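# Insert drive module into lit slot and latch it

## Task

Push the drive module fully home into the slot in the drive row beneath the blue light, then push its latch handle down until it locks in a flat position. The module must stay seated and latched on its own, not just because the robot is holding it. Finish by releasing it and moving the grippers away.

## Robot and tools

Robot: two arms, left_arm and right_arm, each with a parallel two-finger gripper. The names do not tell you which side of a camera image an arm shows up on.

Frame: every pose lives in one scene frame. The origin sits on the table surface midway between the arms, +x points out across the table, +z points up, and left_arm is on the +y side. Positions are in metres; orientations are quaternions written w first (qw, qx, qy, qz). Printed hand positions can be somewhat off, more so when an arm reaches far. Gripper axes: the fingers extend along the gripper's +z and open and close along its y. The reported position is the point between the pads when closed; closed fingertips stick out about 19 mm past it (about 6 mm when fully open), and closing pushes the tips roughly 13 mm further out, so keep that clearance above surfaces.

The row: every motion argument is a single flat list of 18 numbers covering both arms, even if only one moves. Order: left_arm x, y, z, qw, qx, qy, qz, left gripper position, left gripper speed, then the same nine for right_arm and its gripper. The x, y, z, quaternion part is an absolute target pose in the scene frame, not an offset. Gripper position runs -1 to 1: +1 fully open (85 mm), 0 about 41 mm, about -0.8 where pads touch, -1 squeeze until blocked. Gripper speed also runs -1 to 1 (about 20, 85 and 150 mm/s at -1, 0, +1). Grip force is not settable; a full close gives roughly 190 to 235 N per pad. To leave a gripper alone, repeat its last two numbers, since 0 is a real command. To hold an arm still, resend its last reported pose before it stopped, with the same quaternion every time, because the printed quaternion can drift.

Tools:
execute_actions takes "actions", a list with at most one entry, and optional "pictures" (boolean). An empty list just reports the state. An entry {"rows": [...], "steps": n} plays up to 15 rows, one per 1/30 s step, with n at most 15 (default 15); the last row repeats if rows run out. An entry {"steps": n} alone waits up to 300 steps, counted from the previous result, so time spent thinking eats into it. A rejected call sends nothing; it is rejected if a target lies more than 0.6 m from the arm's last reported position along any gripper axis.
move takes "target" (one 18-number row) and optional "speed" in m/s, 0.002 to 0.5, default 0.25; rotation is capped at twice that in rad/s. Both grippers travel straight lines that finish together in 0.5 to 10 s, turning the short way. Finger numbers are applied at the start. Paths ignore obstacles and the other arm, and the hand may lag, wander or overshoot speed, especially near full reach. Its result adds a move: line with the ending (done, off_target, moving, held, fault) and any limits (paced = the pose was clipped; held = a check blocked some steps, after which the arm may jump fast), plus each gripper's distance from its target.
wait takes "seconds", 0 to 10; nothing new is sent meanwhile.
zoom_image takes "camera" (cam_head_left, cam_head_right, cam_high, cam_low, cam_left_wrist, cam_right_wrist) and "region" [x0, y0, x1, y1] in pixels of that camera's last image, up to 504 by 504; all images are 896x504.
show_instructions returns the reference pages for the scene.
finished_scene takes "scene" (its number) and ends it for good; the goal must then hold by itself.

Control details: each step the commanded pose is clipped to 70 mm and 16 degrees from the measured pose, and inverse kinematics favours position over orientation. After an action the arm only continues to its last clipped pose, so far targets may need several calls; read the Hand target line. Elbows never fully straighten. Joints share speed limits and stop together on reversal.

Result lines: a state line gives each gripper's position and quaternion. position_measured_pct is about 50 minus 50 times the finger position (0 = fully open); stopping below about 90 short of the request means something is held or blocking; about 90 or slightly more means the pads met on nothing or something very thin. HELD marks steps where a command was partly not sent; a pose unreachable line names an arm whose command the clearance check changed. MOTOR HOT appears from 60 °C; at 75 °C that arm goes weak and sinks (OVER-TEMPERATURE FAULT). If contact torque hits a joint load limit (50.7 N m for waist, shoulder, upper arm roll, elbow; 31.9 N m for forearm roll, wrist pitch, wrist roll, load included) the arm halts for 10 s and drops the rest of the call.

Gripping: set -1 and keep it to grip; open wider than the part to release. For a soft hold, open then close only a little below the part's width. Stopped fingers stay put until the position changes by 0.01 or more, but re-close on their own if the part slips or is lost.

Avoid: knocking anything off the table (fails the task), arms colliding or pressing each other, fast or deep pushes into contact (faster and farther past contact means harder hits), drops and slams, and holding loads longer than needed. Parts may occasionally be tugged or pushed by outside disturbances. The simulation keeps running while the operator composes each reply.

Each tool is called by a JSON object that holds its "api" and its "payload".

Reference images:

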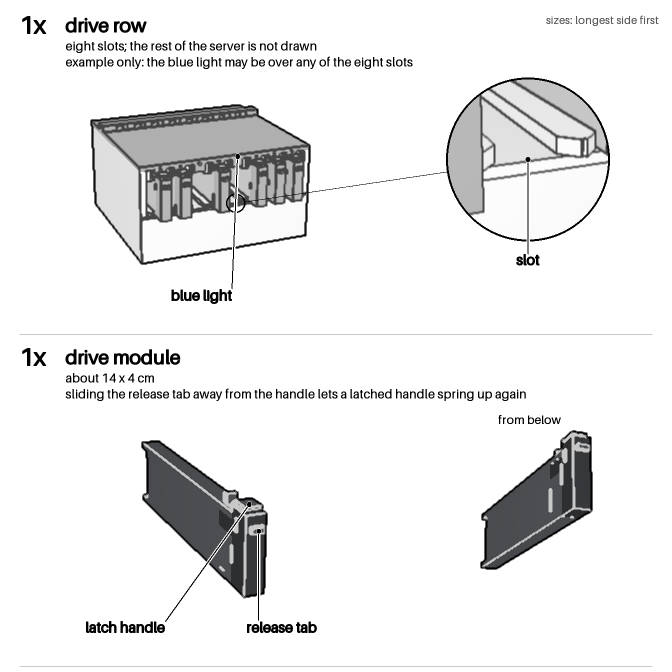

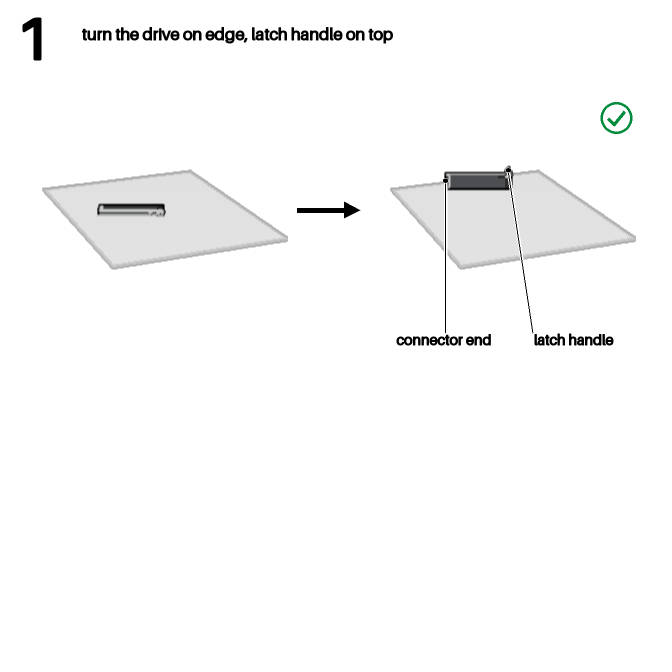

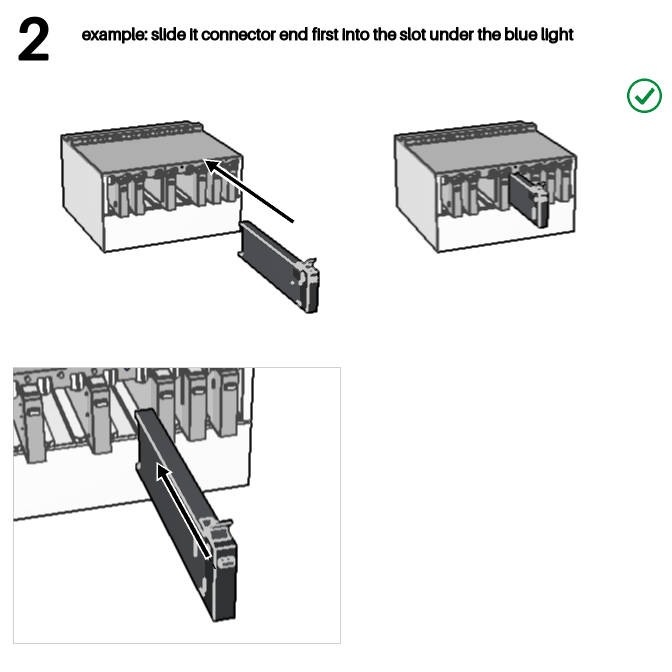

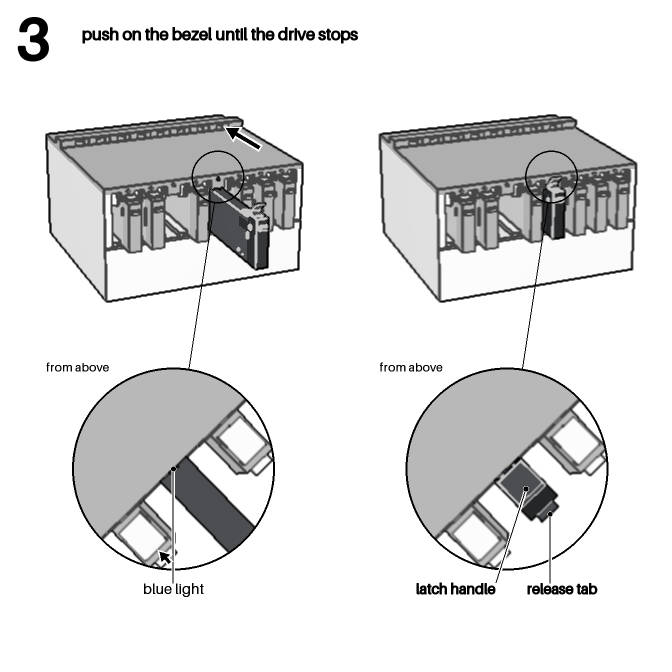

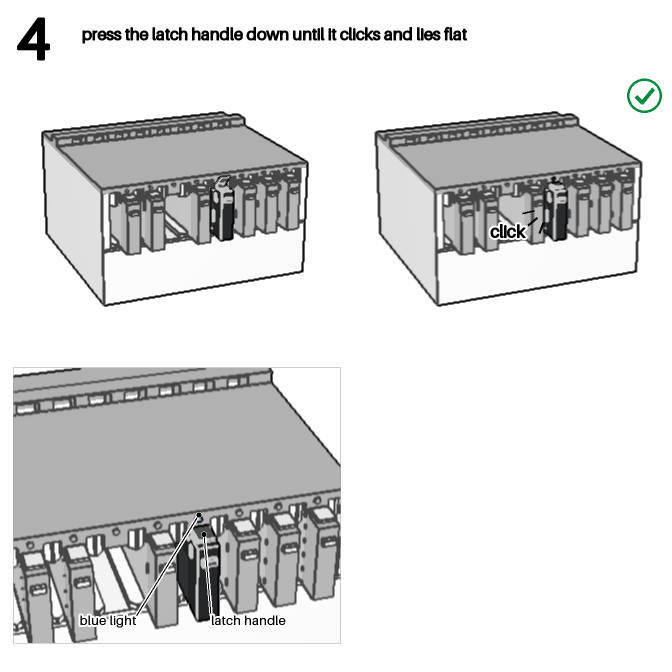

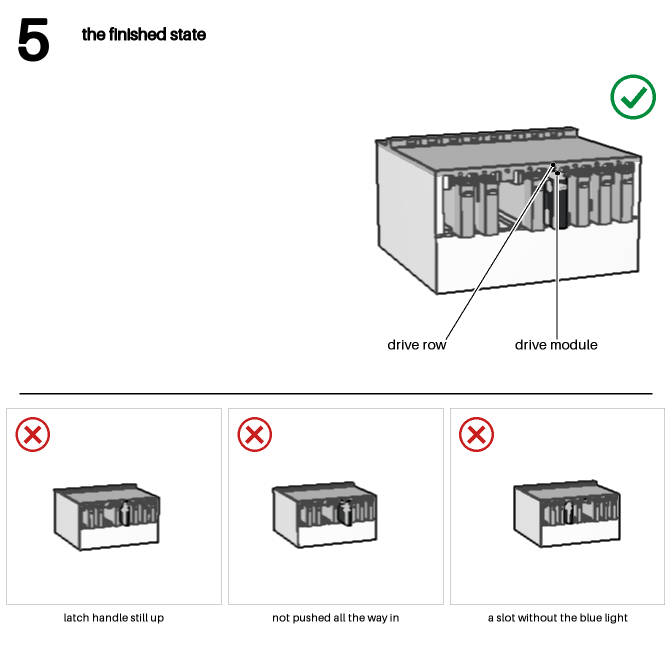

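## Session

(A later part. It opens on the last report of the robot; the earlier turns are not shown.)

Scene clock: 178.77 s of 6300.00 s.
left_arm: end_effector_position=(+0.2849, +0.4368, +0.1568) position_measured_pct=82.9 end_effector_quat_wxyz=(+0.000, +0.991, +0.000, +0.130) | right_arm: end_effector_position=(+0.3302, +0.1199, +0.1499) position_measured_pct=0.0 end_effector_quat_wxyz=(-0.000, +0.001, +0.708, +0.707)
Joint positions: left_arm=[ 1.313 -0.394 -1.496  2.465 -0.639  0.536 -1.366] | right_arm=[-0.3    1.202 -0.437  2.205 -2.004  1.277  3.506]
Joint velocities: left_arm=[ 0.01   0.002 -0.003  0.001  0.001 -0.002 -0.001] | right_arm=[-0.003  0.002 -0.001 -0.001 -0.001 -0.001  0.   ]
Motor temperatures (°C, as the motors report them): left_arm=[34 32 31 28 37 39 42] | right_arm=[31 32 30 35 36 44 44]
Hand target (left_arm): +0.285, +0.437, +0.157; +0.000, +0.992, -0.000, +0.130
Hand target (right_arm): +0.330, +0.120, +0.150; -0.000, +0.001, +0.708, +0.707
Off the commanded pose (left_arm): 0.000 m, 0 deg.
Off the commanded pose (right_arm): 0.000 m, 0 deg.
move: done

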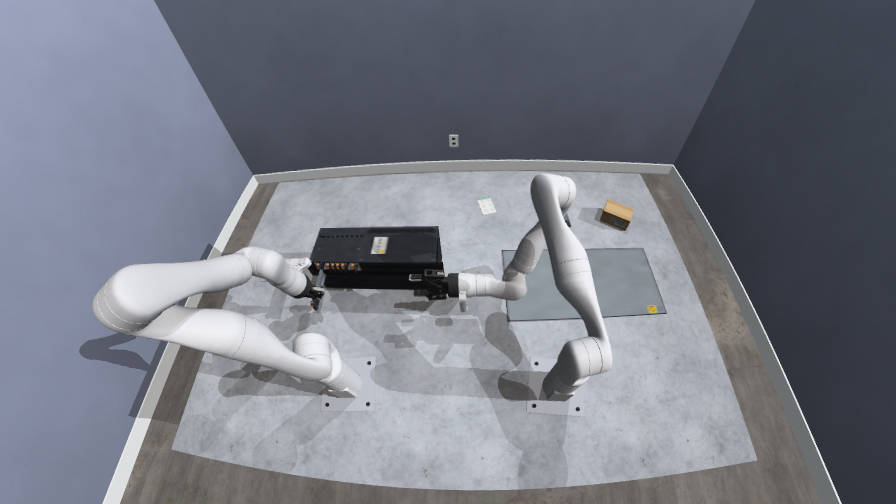

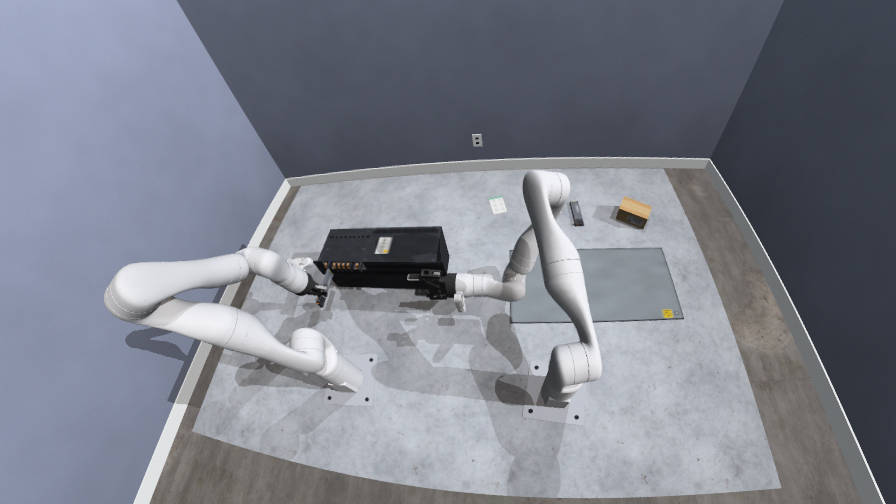

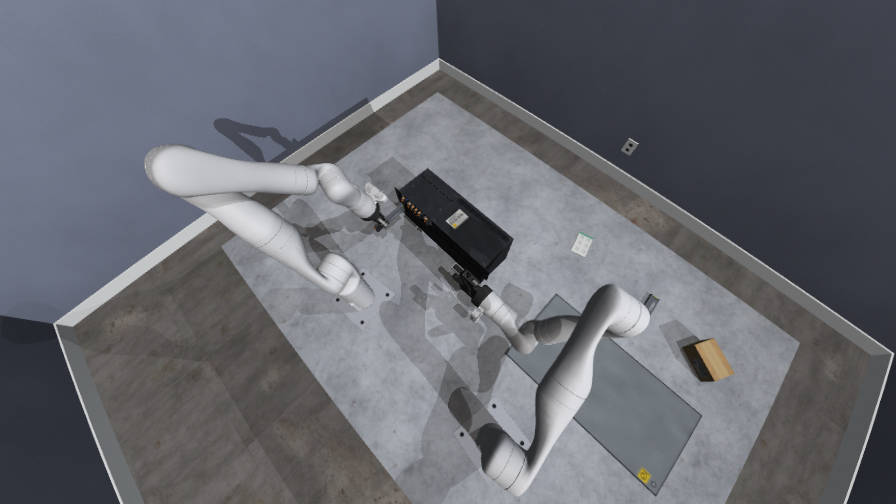

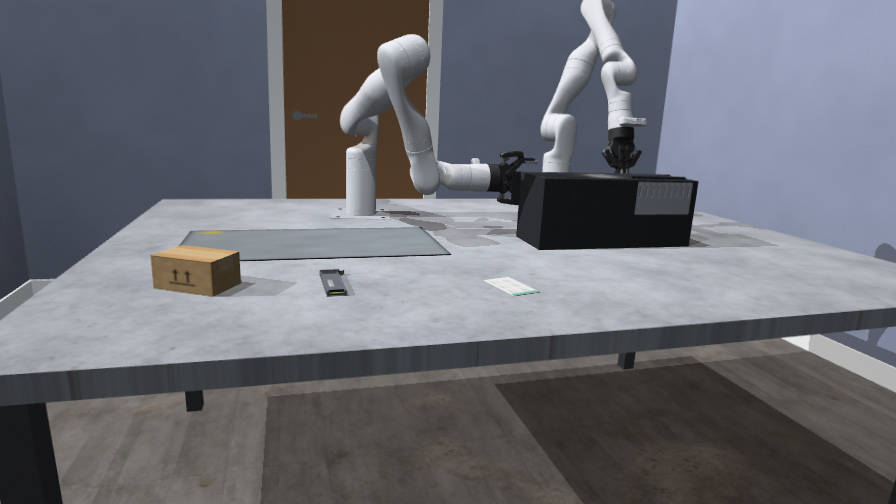

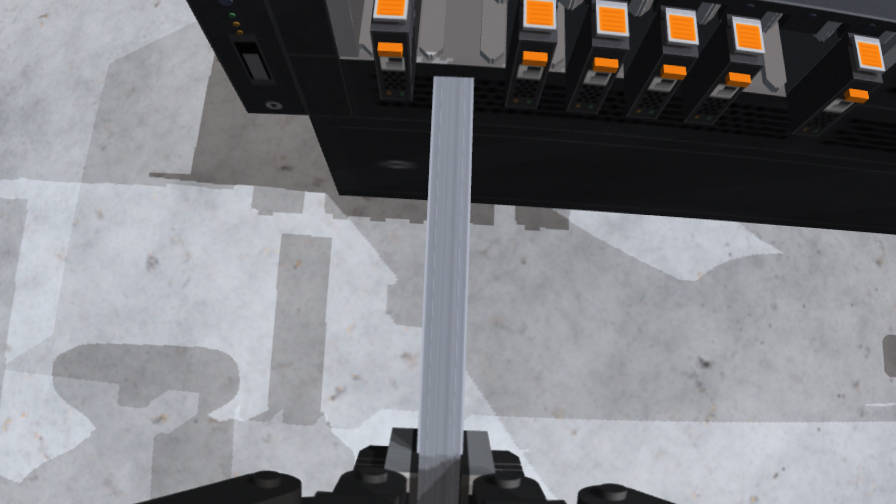

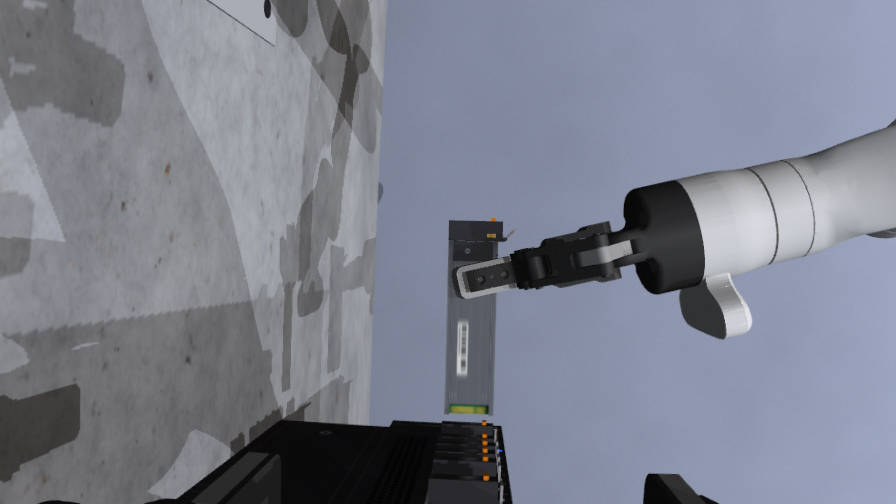

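{"api": "move", "payload": {"target": [0.292,0.437,0.157,0.0016,0.9923,-0.013,0.1235,-1,-1,0.33,0.12,0.15,0,0,0.7071,0.7071,1,0], "speed": 0.03}}

{"api": "zoom_image", "payload": {"camera": "cam_right_wrist", "region": [380,360,560,504]}}

Scene clock: 191.50 s of 6300.00 s.
left_arm: end_effector_position=(+0.2918, +0.4373, +0.1569) position_measured_pct=82.9 end_effector_quat_wxyz=(+0.001, +0.992, -0.012, +0.123) | right_arm: end_effector_position=(+0.3300, +0.1200, +0.1500) position_measured_pct=0.0 end_effector_quat_wxyz=(+0.000, +0.000, +0.707, +0.707)
Joint positions: left_arm=[ 1.384 -0.401 -1.543  2.437 -0.64   0.559 -1.376] | right_arm=[-0.3    1.203 -0.437  2.205 -2.002  1.277  3.507]
Joint velocities: left_arm=[ 0.016 -0.001 -0.004 -0.003  0.003  0.001 -0.002] | right_arm=[-0.002  0.     0.001 -0.     0.    -0.     0.   ]
Motor temperatures (°C, as the motors report them): left_arm=[34 31 31 28 37 39 42] | right_arm=[31 33 30 35 36 44 44]
Hand target (left_arm): +0.292, +0.437, +0.157; +0.002, +0.992, -0.013, +0.123
Hand target (right_arm): +0.330, +0.120, +0.150; +0.000, +0.000, +0.707, +0.707
Off the commanded pose (left_arm): 0.000 m, 0 deg.
Off the commanded pose (right_arm): 0.000 m, 0 deg.
After step 90, 9.03 s passed at rest.
move: done

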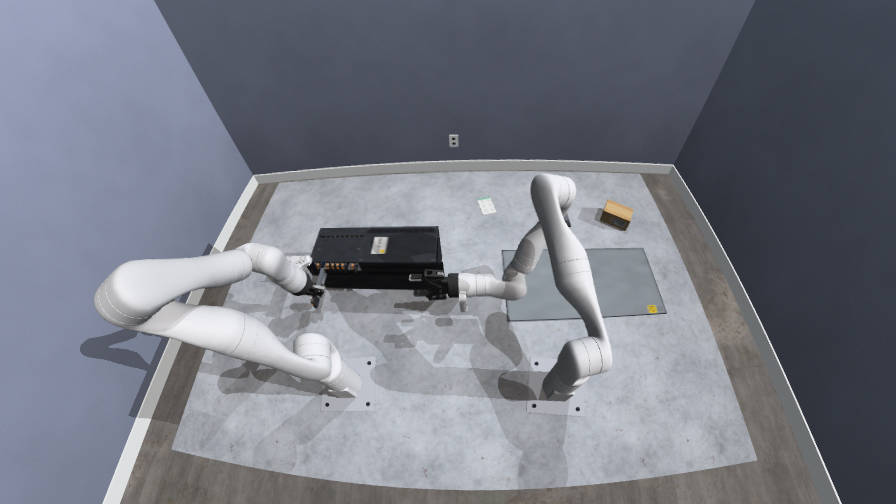

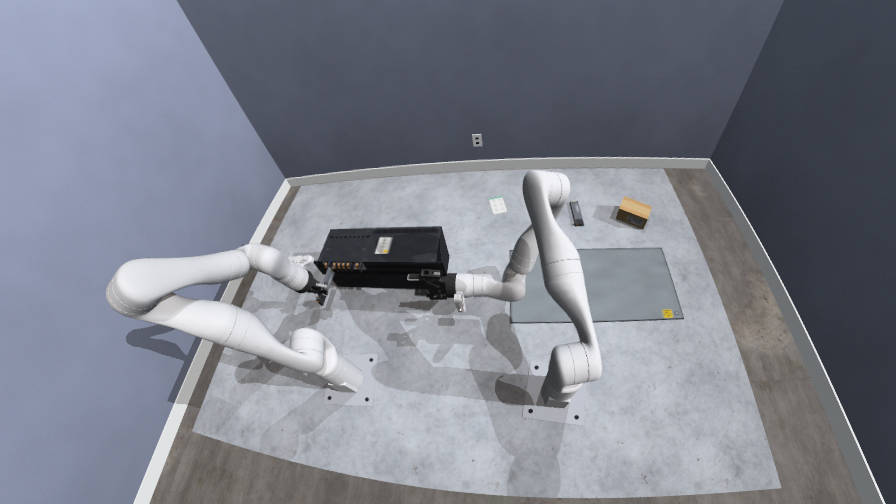

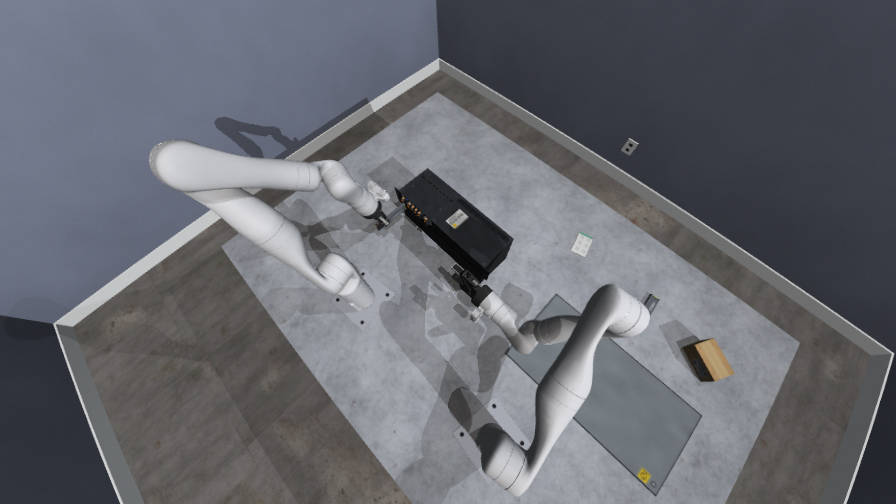

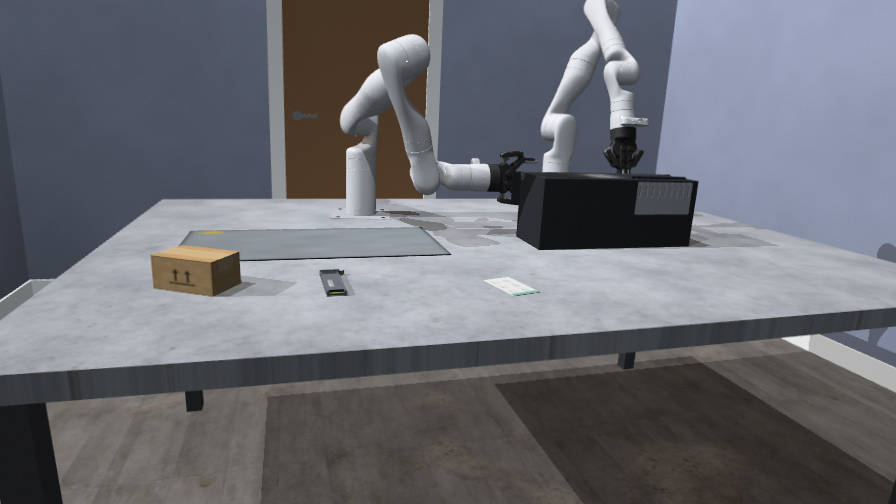

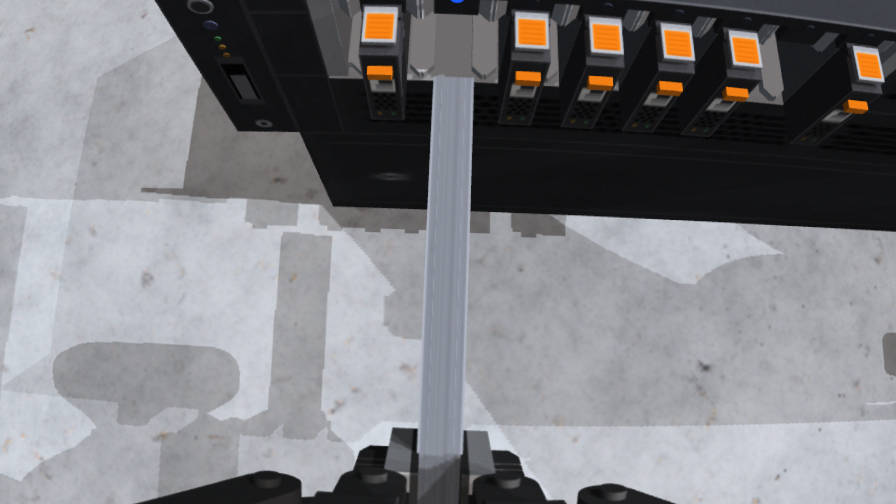

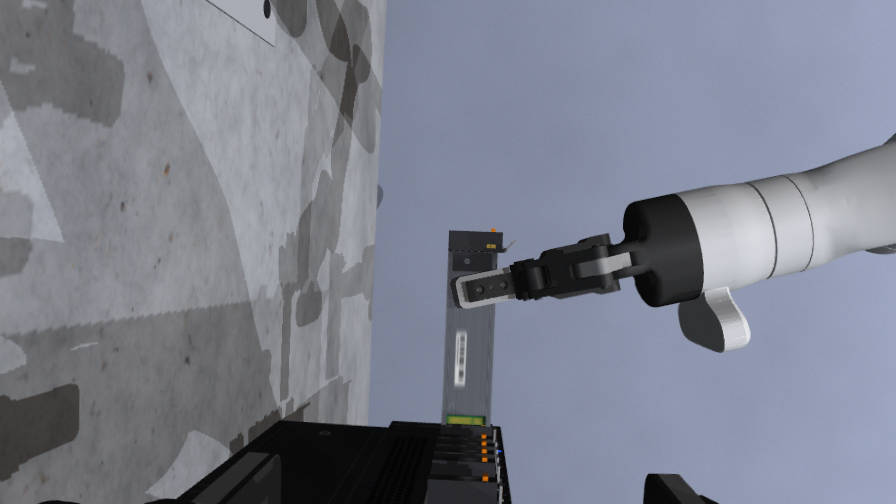

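Region (380, 360, 560, 504) of cam_right_wrist's 896x504 image, scaled by 2.800; it fills the top 403 rows of this view, and the rest is white.

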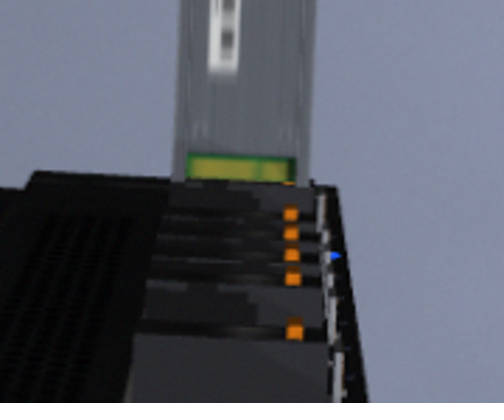

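{"api": "move", "payload": {"target": [0.325,0.4361,0.156,0.0016,0.9923,-0.013,0.1235,-1,-1,0.33,0.12,0.15,0,0,0.7071,0.7071,1,0], "speed": 0.012}}

Scene clock: 201.07 s of 6300.00 s.
left_arm: end_effector_position=(+0.3248, +0.4363, +0.1558) position_measured_pct=82.9 end_effector_quat_wxyz=(+0.002, +0.992, -0.013, +0.123) | right_arm: end_effector_position=(+0.3300, +0.1200, +0.1500) position_measured_pct=0.0 end_effector_quat_wxyz=(+0.000, -0.000, +0.707, +0.707)
Joint positions: left_arm=[ 1.613 -0.4   -1.713  2.369 -0.655  0.557 -1.318] | right_arm=[-0.3    1.203 -0.437  2.205 -2.002  1.277  3.507]
Joint velocities: left_arm=[ 0.009 -0.    -0.003 -0.001 -0.     0.     0.002] | right_arm=[ 0.    -0.002  0.     0.     0.     0.    -0.001]
Motor temperatures (°C, as the motors report them): left_arm=[34 31 31 28 37 39 42] | right_arm=[31 33 30 35 36 44 44]
Hand target (left_arm): +0.325, +0.436, +0.156; +0.002, +0.992, -0.013, +0.123
Hand target (right_arm): +0.330, +0.120, +0.150; +0.000, -0.000, +0.707, +0.707
Off the commanded pose (left_arm): 0.000 m, 0 deg.
Off the commanded pose (right_arm): 0.000 m, 0 deg.
After step 90, 3.60 s passed at rest.
move: done

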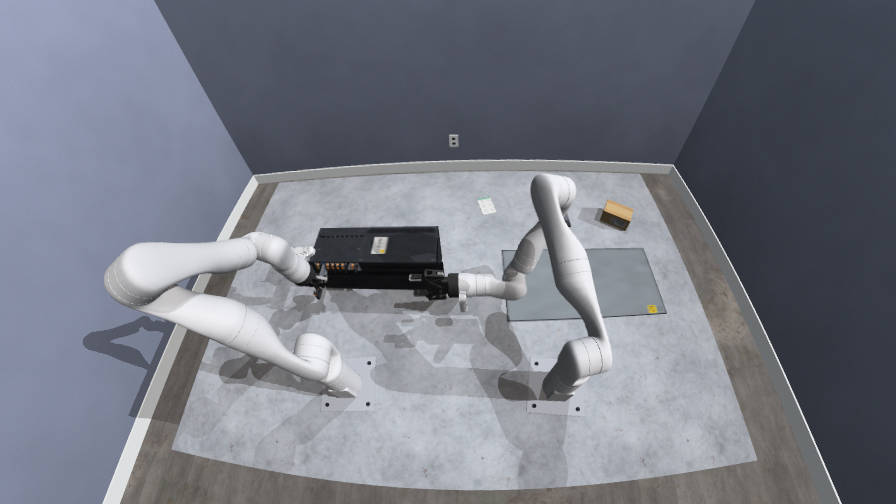

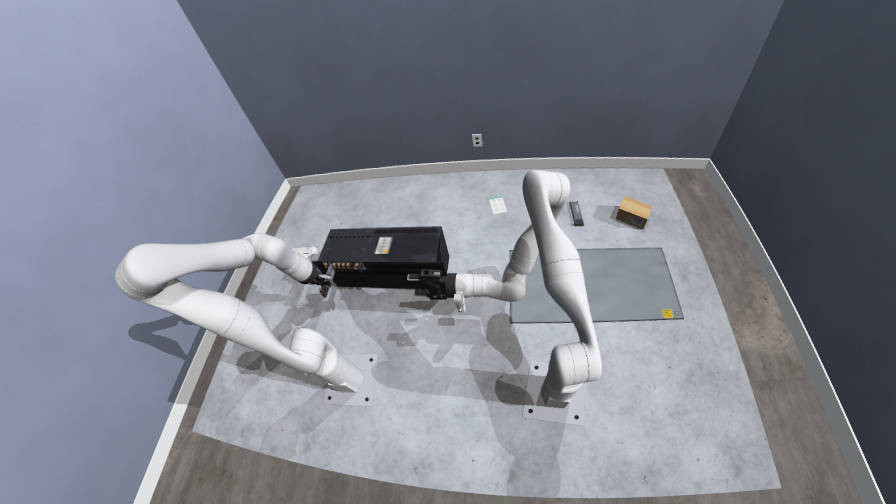

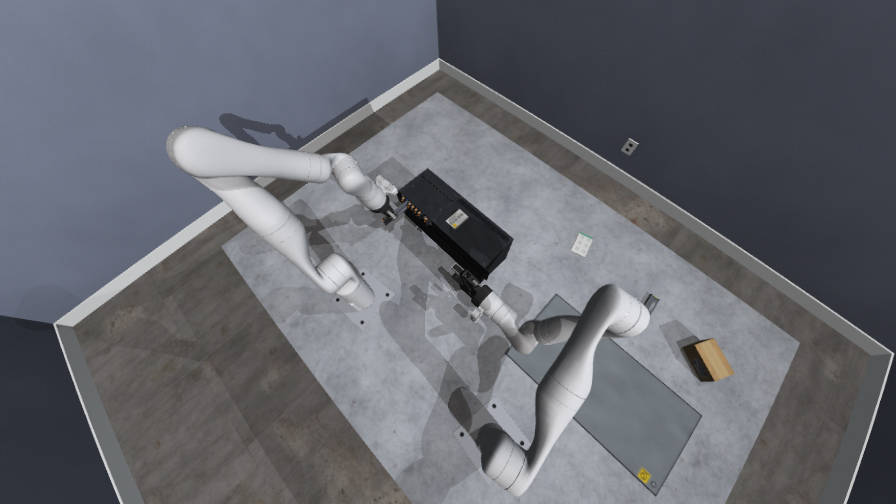

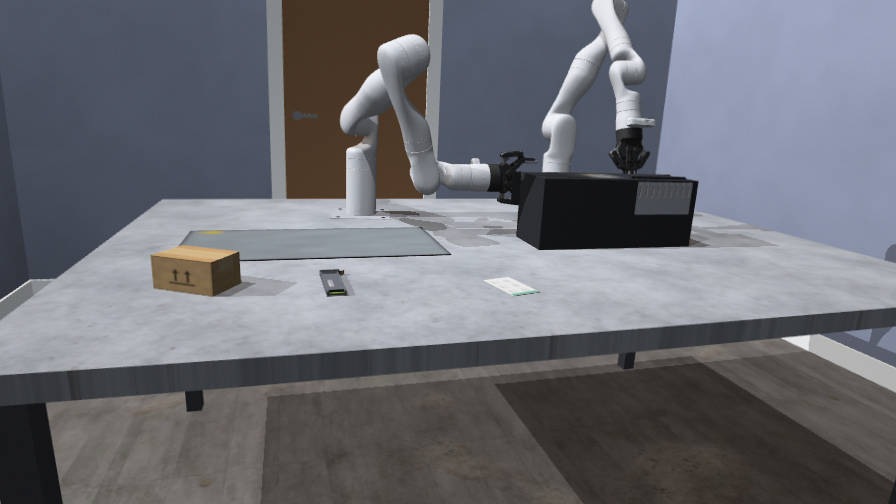

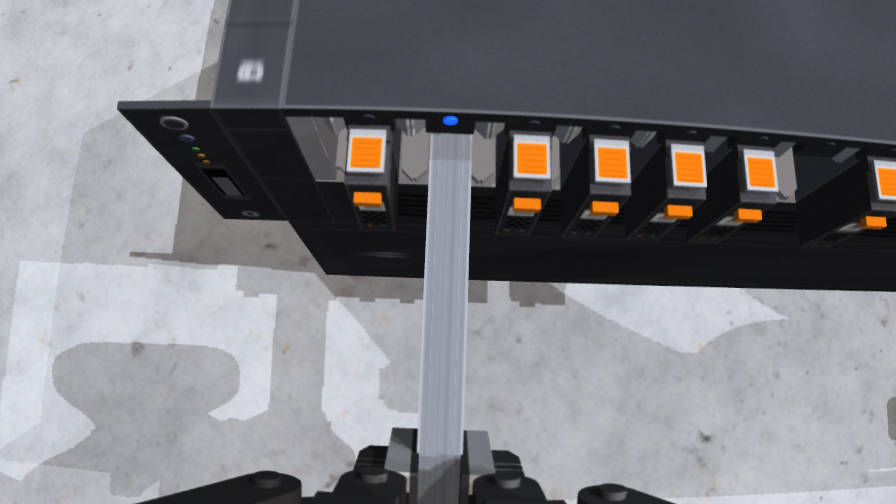

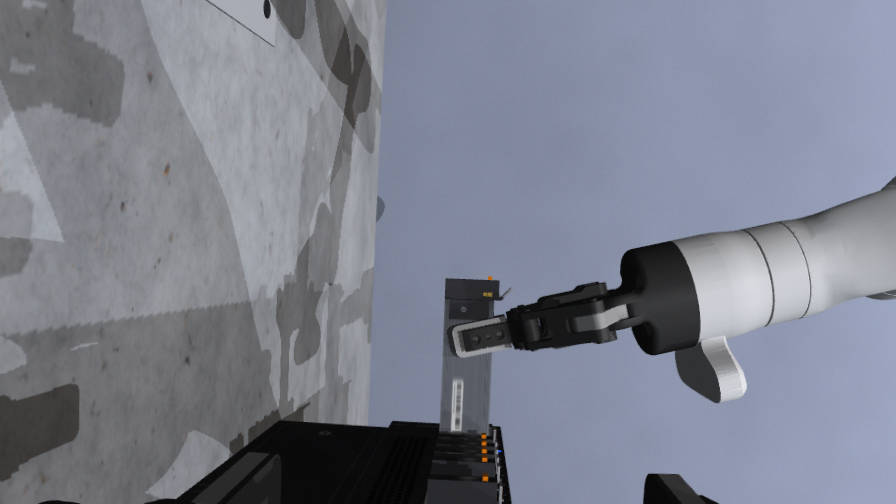

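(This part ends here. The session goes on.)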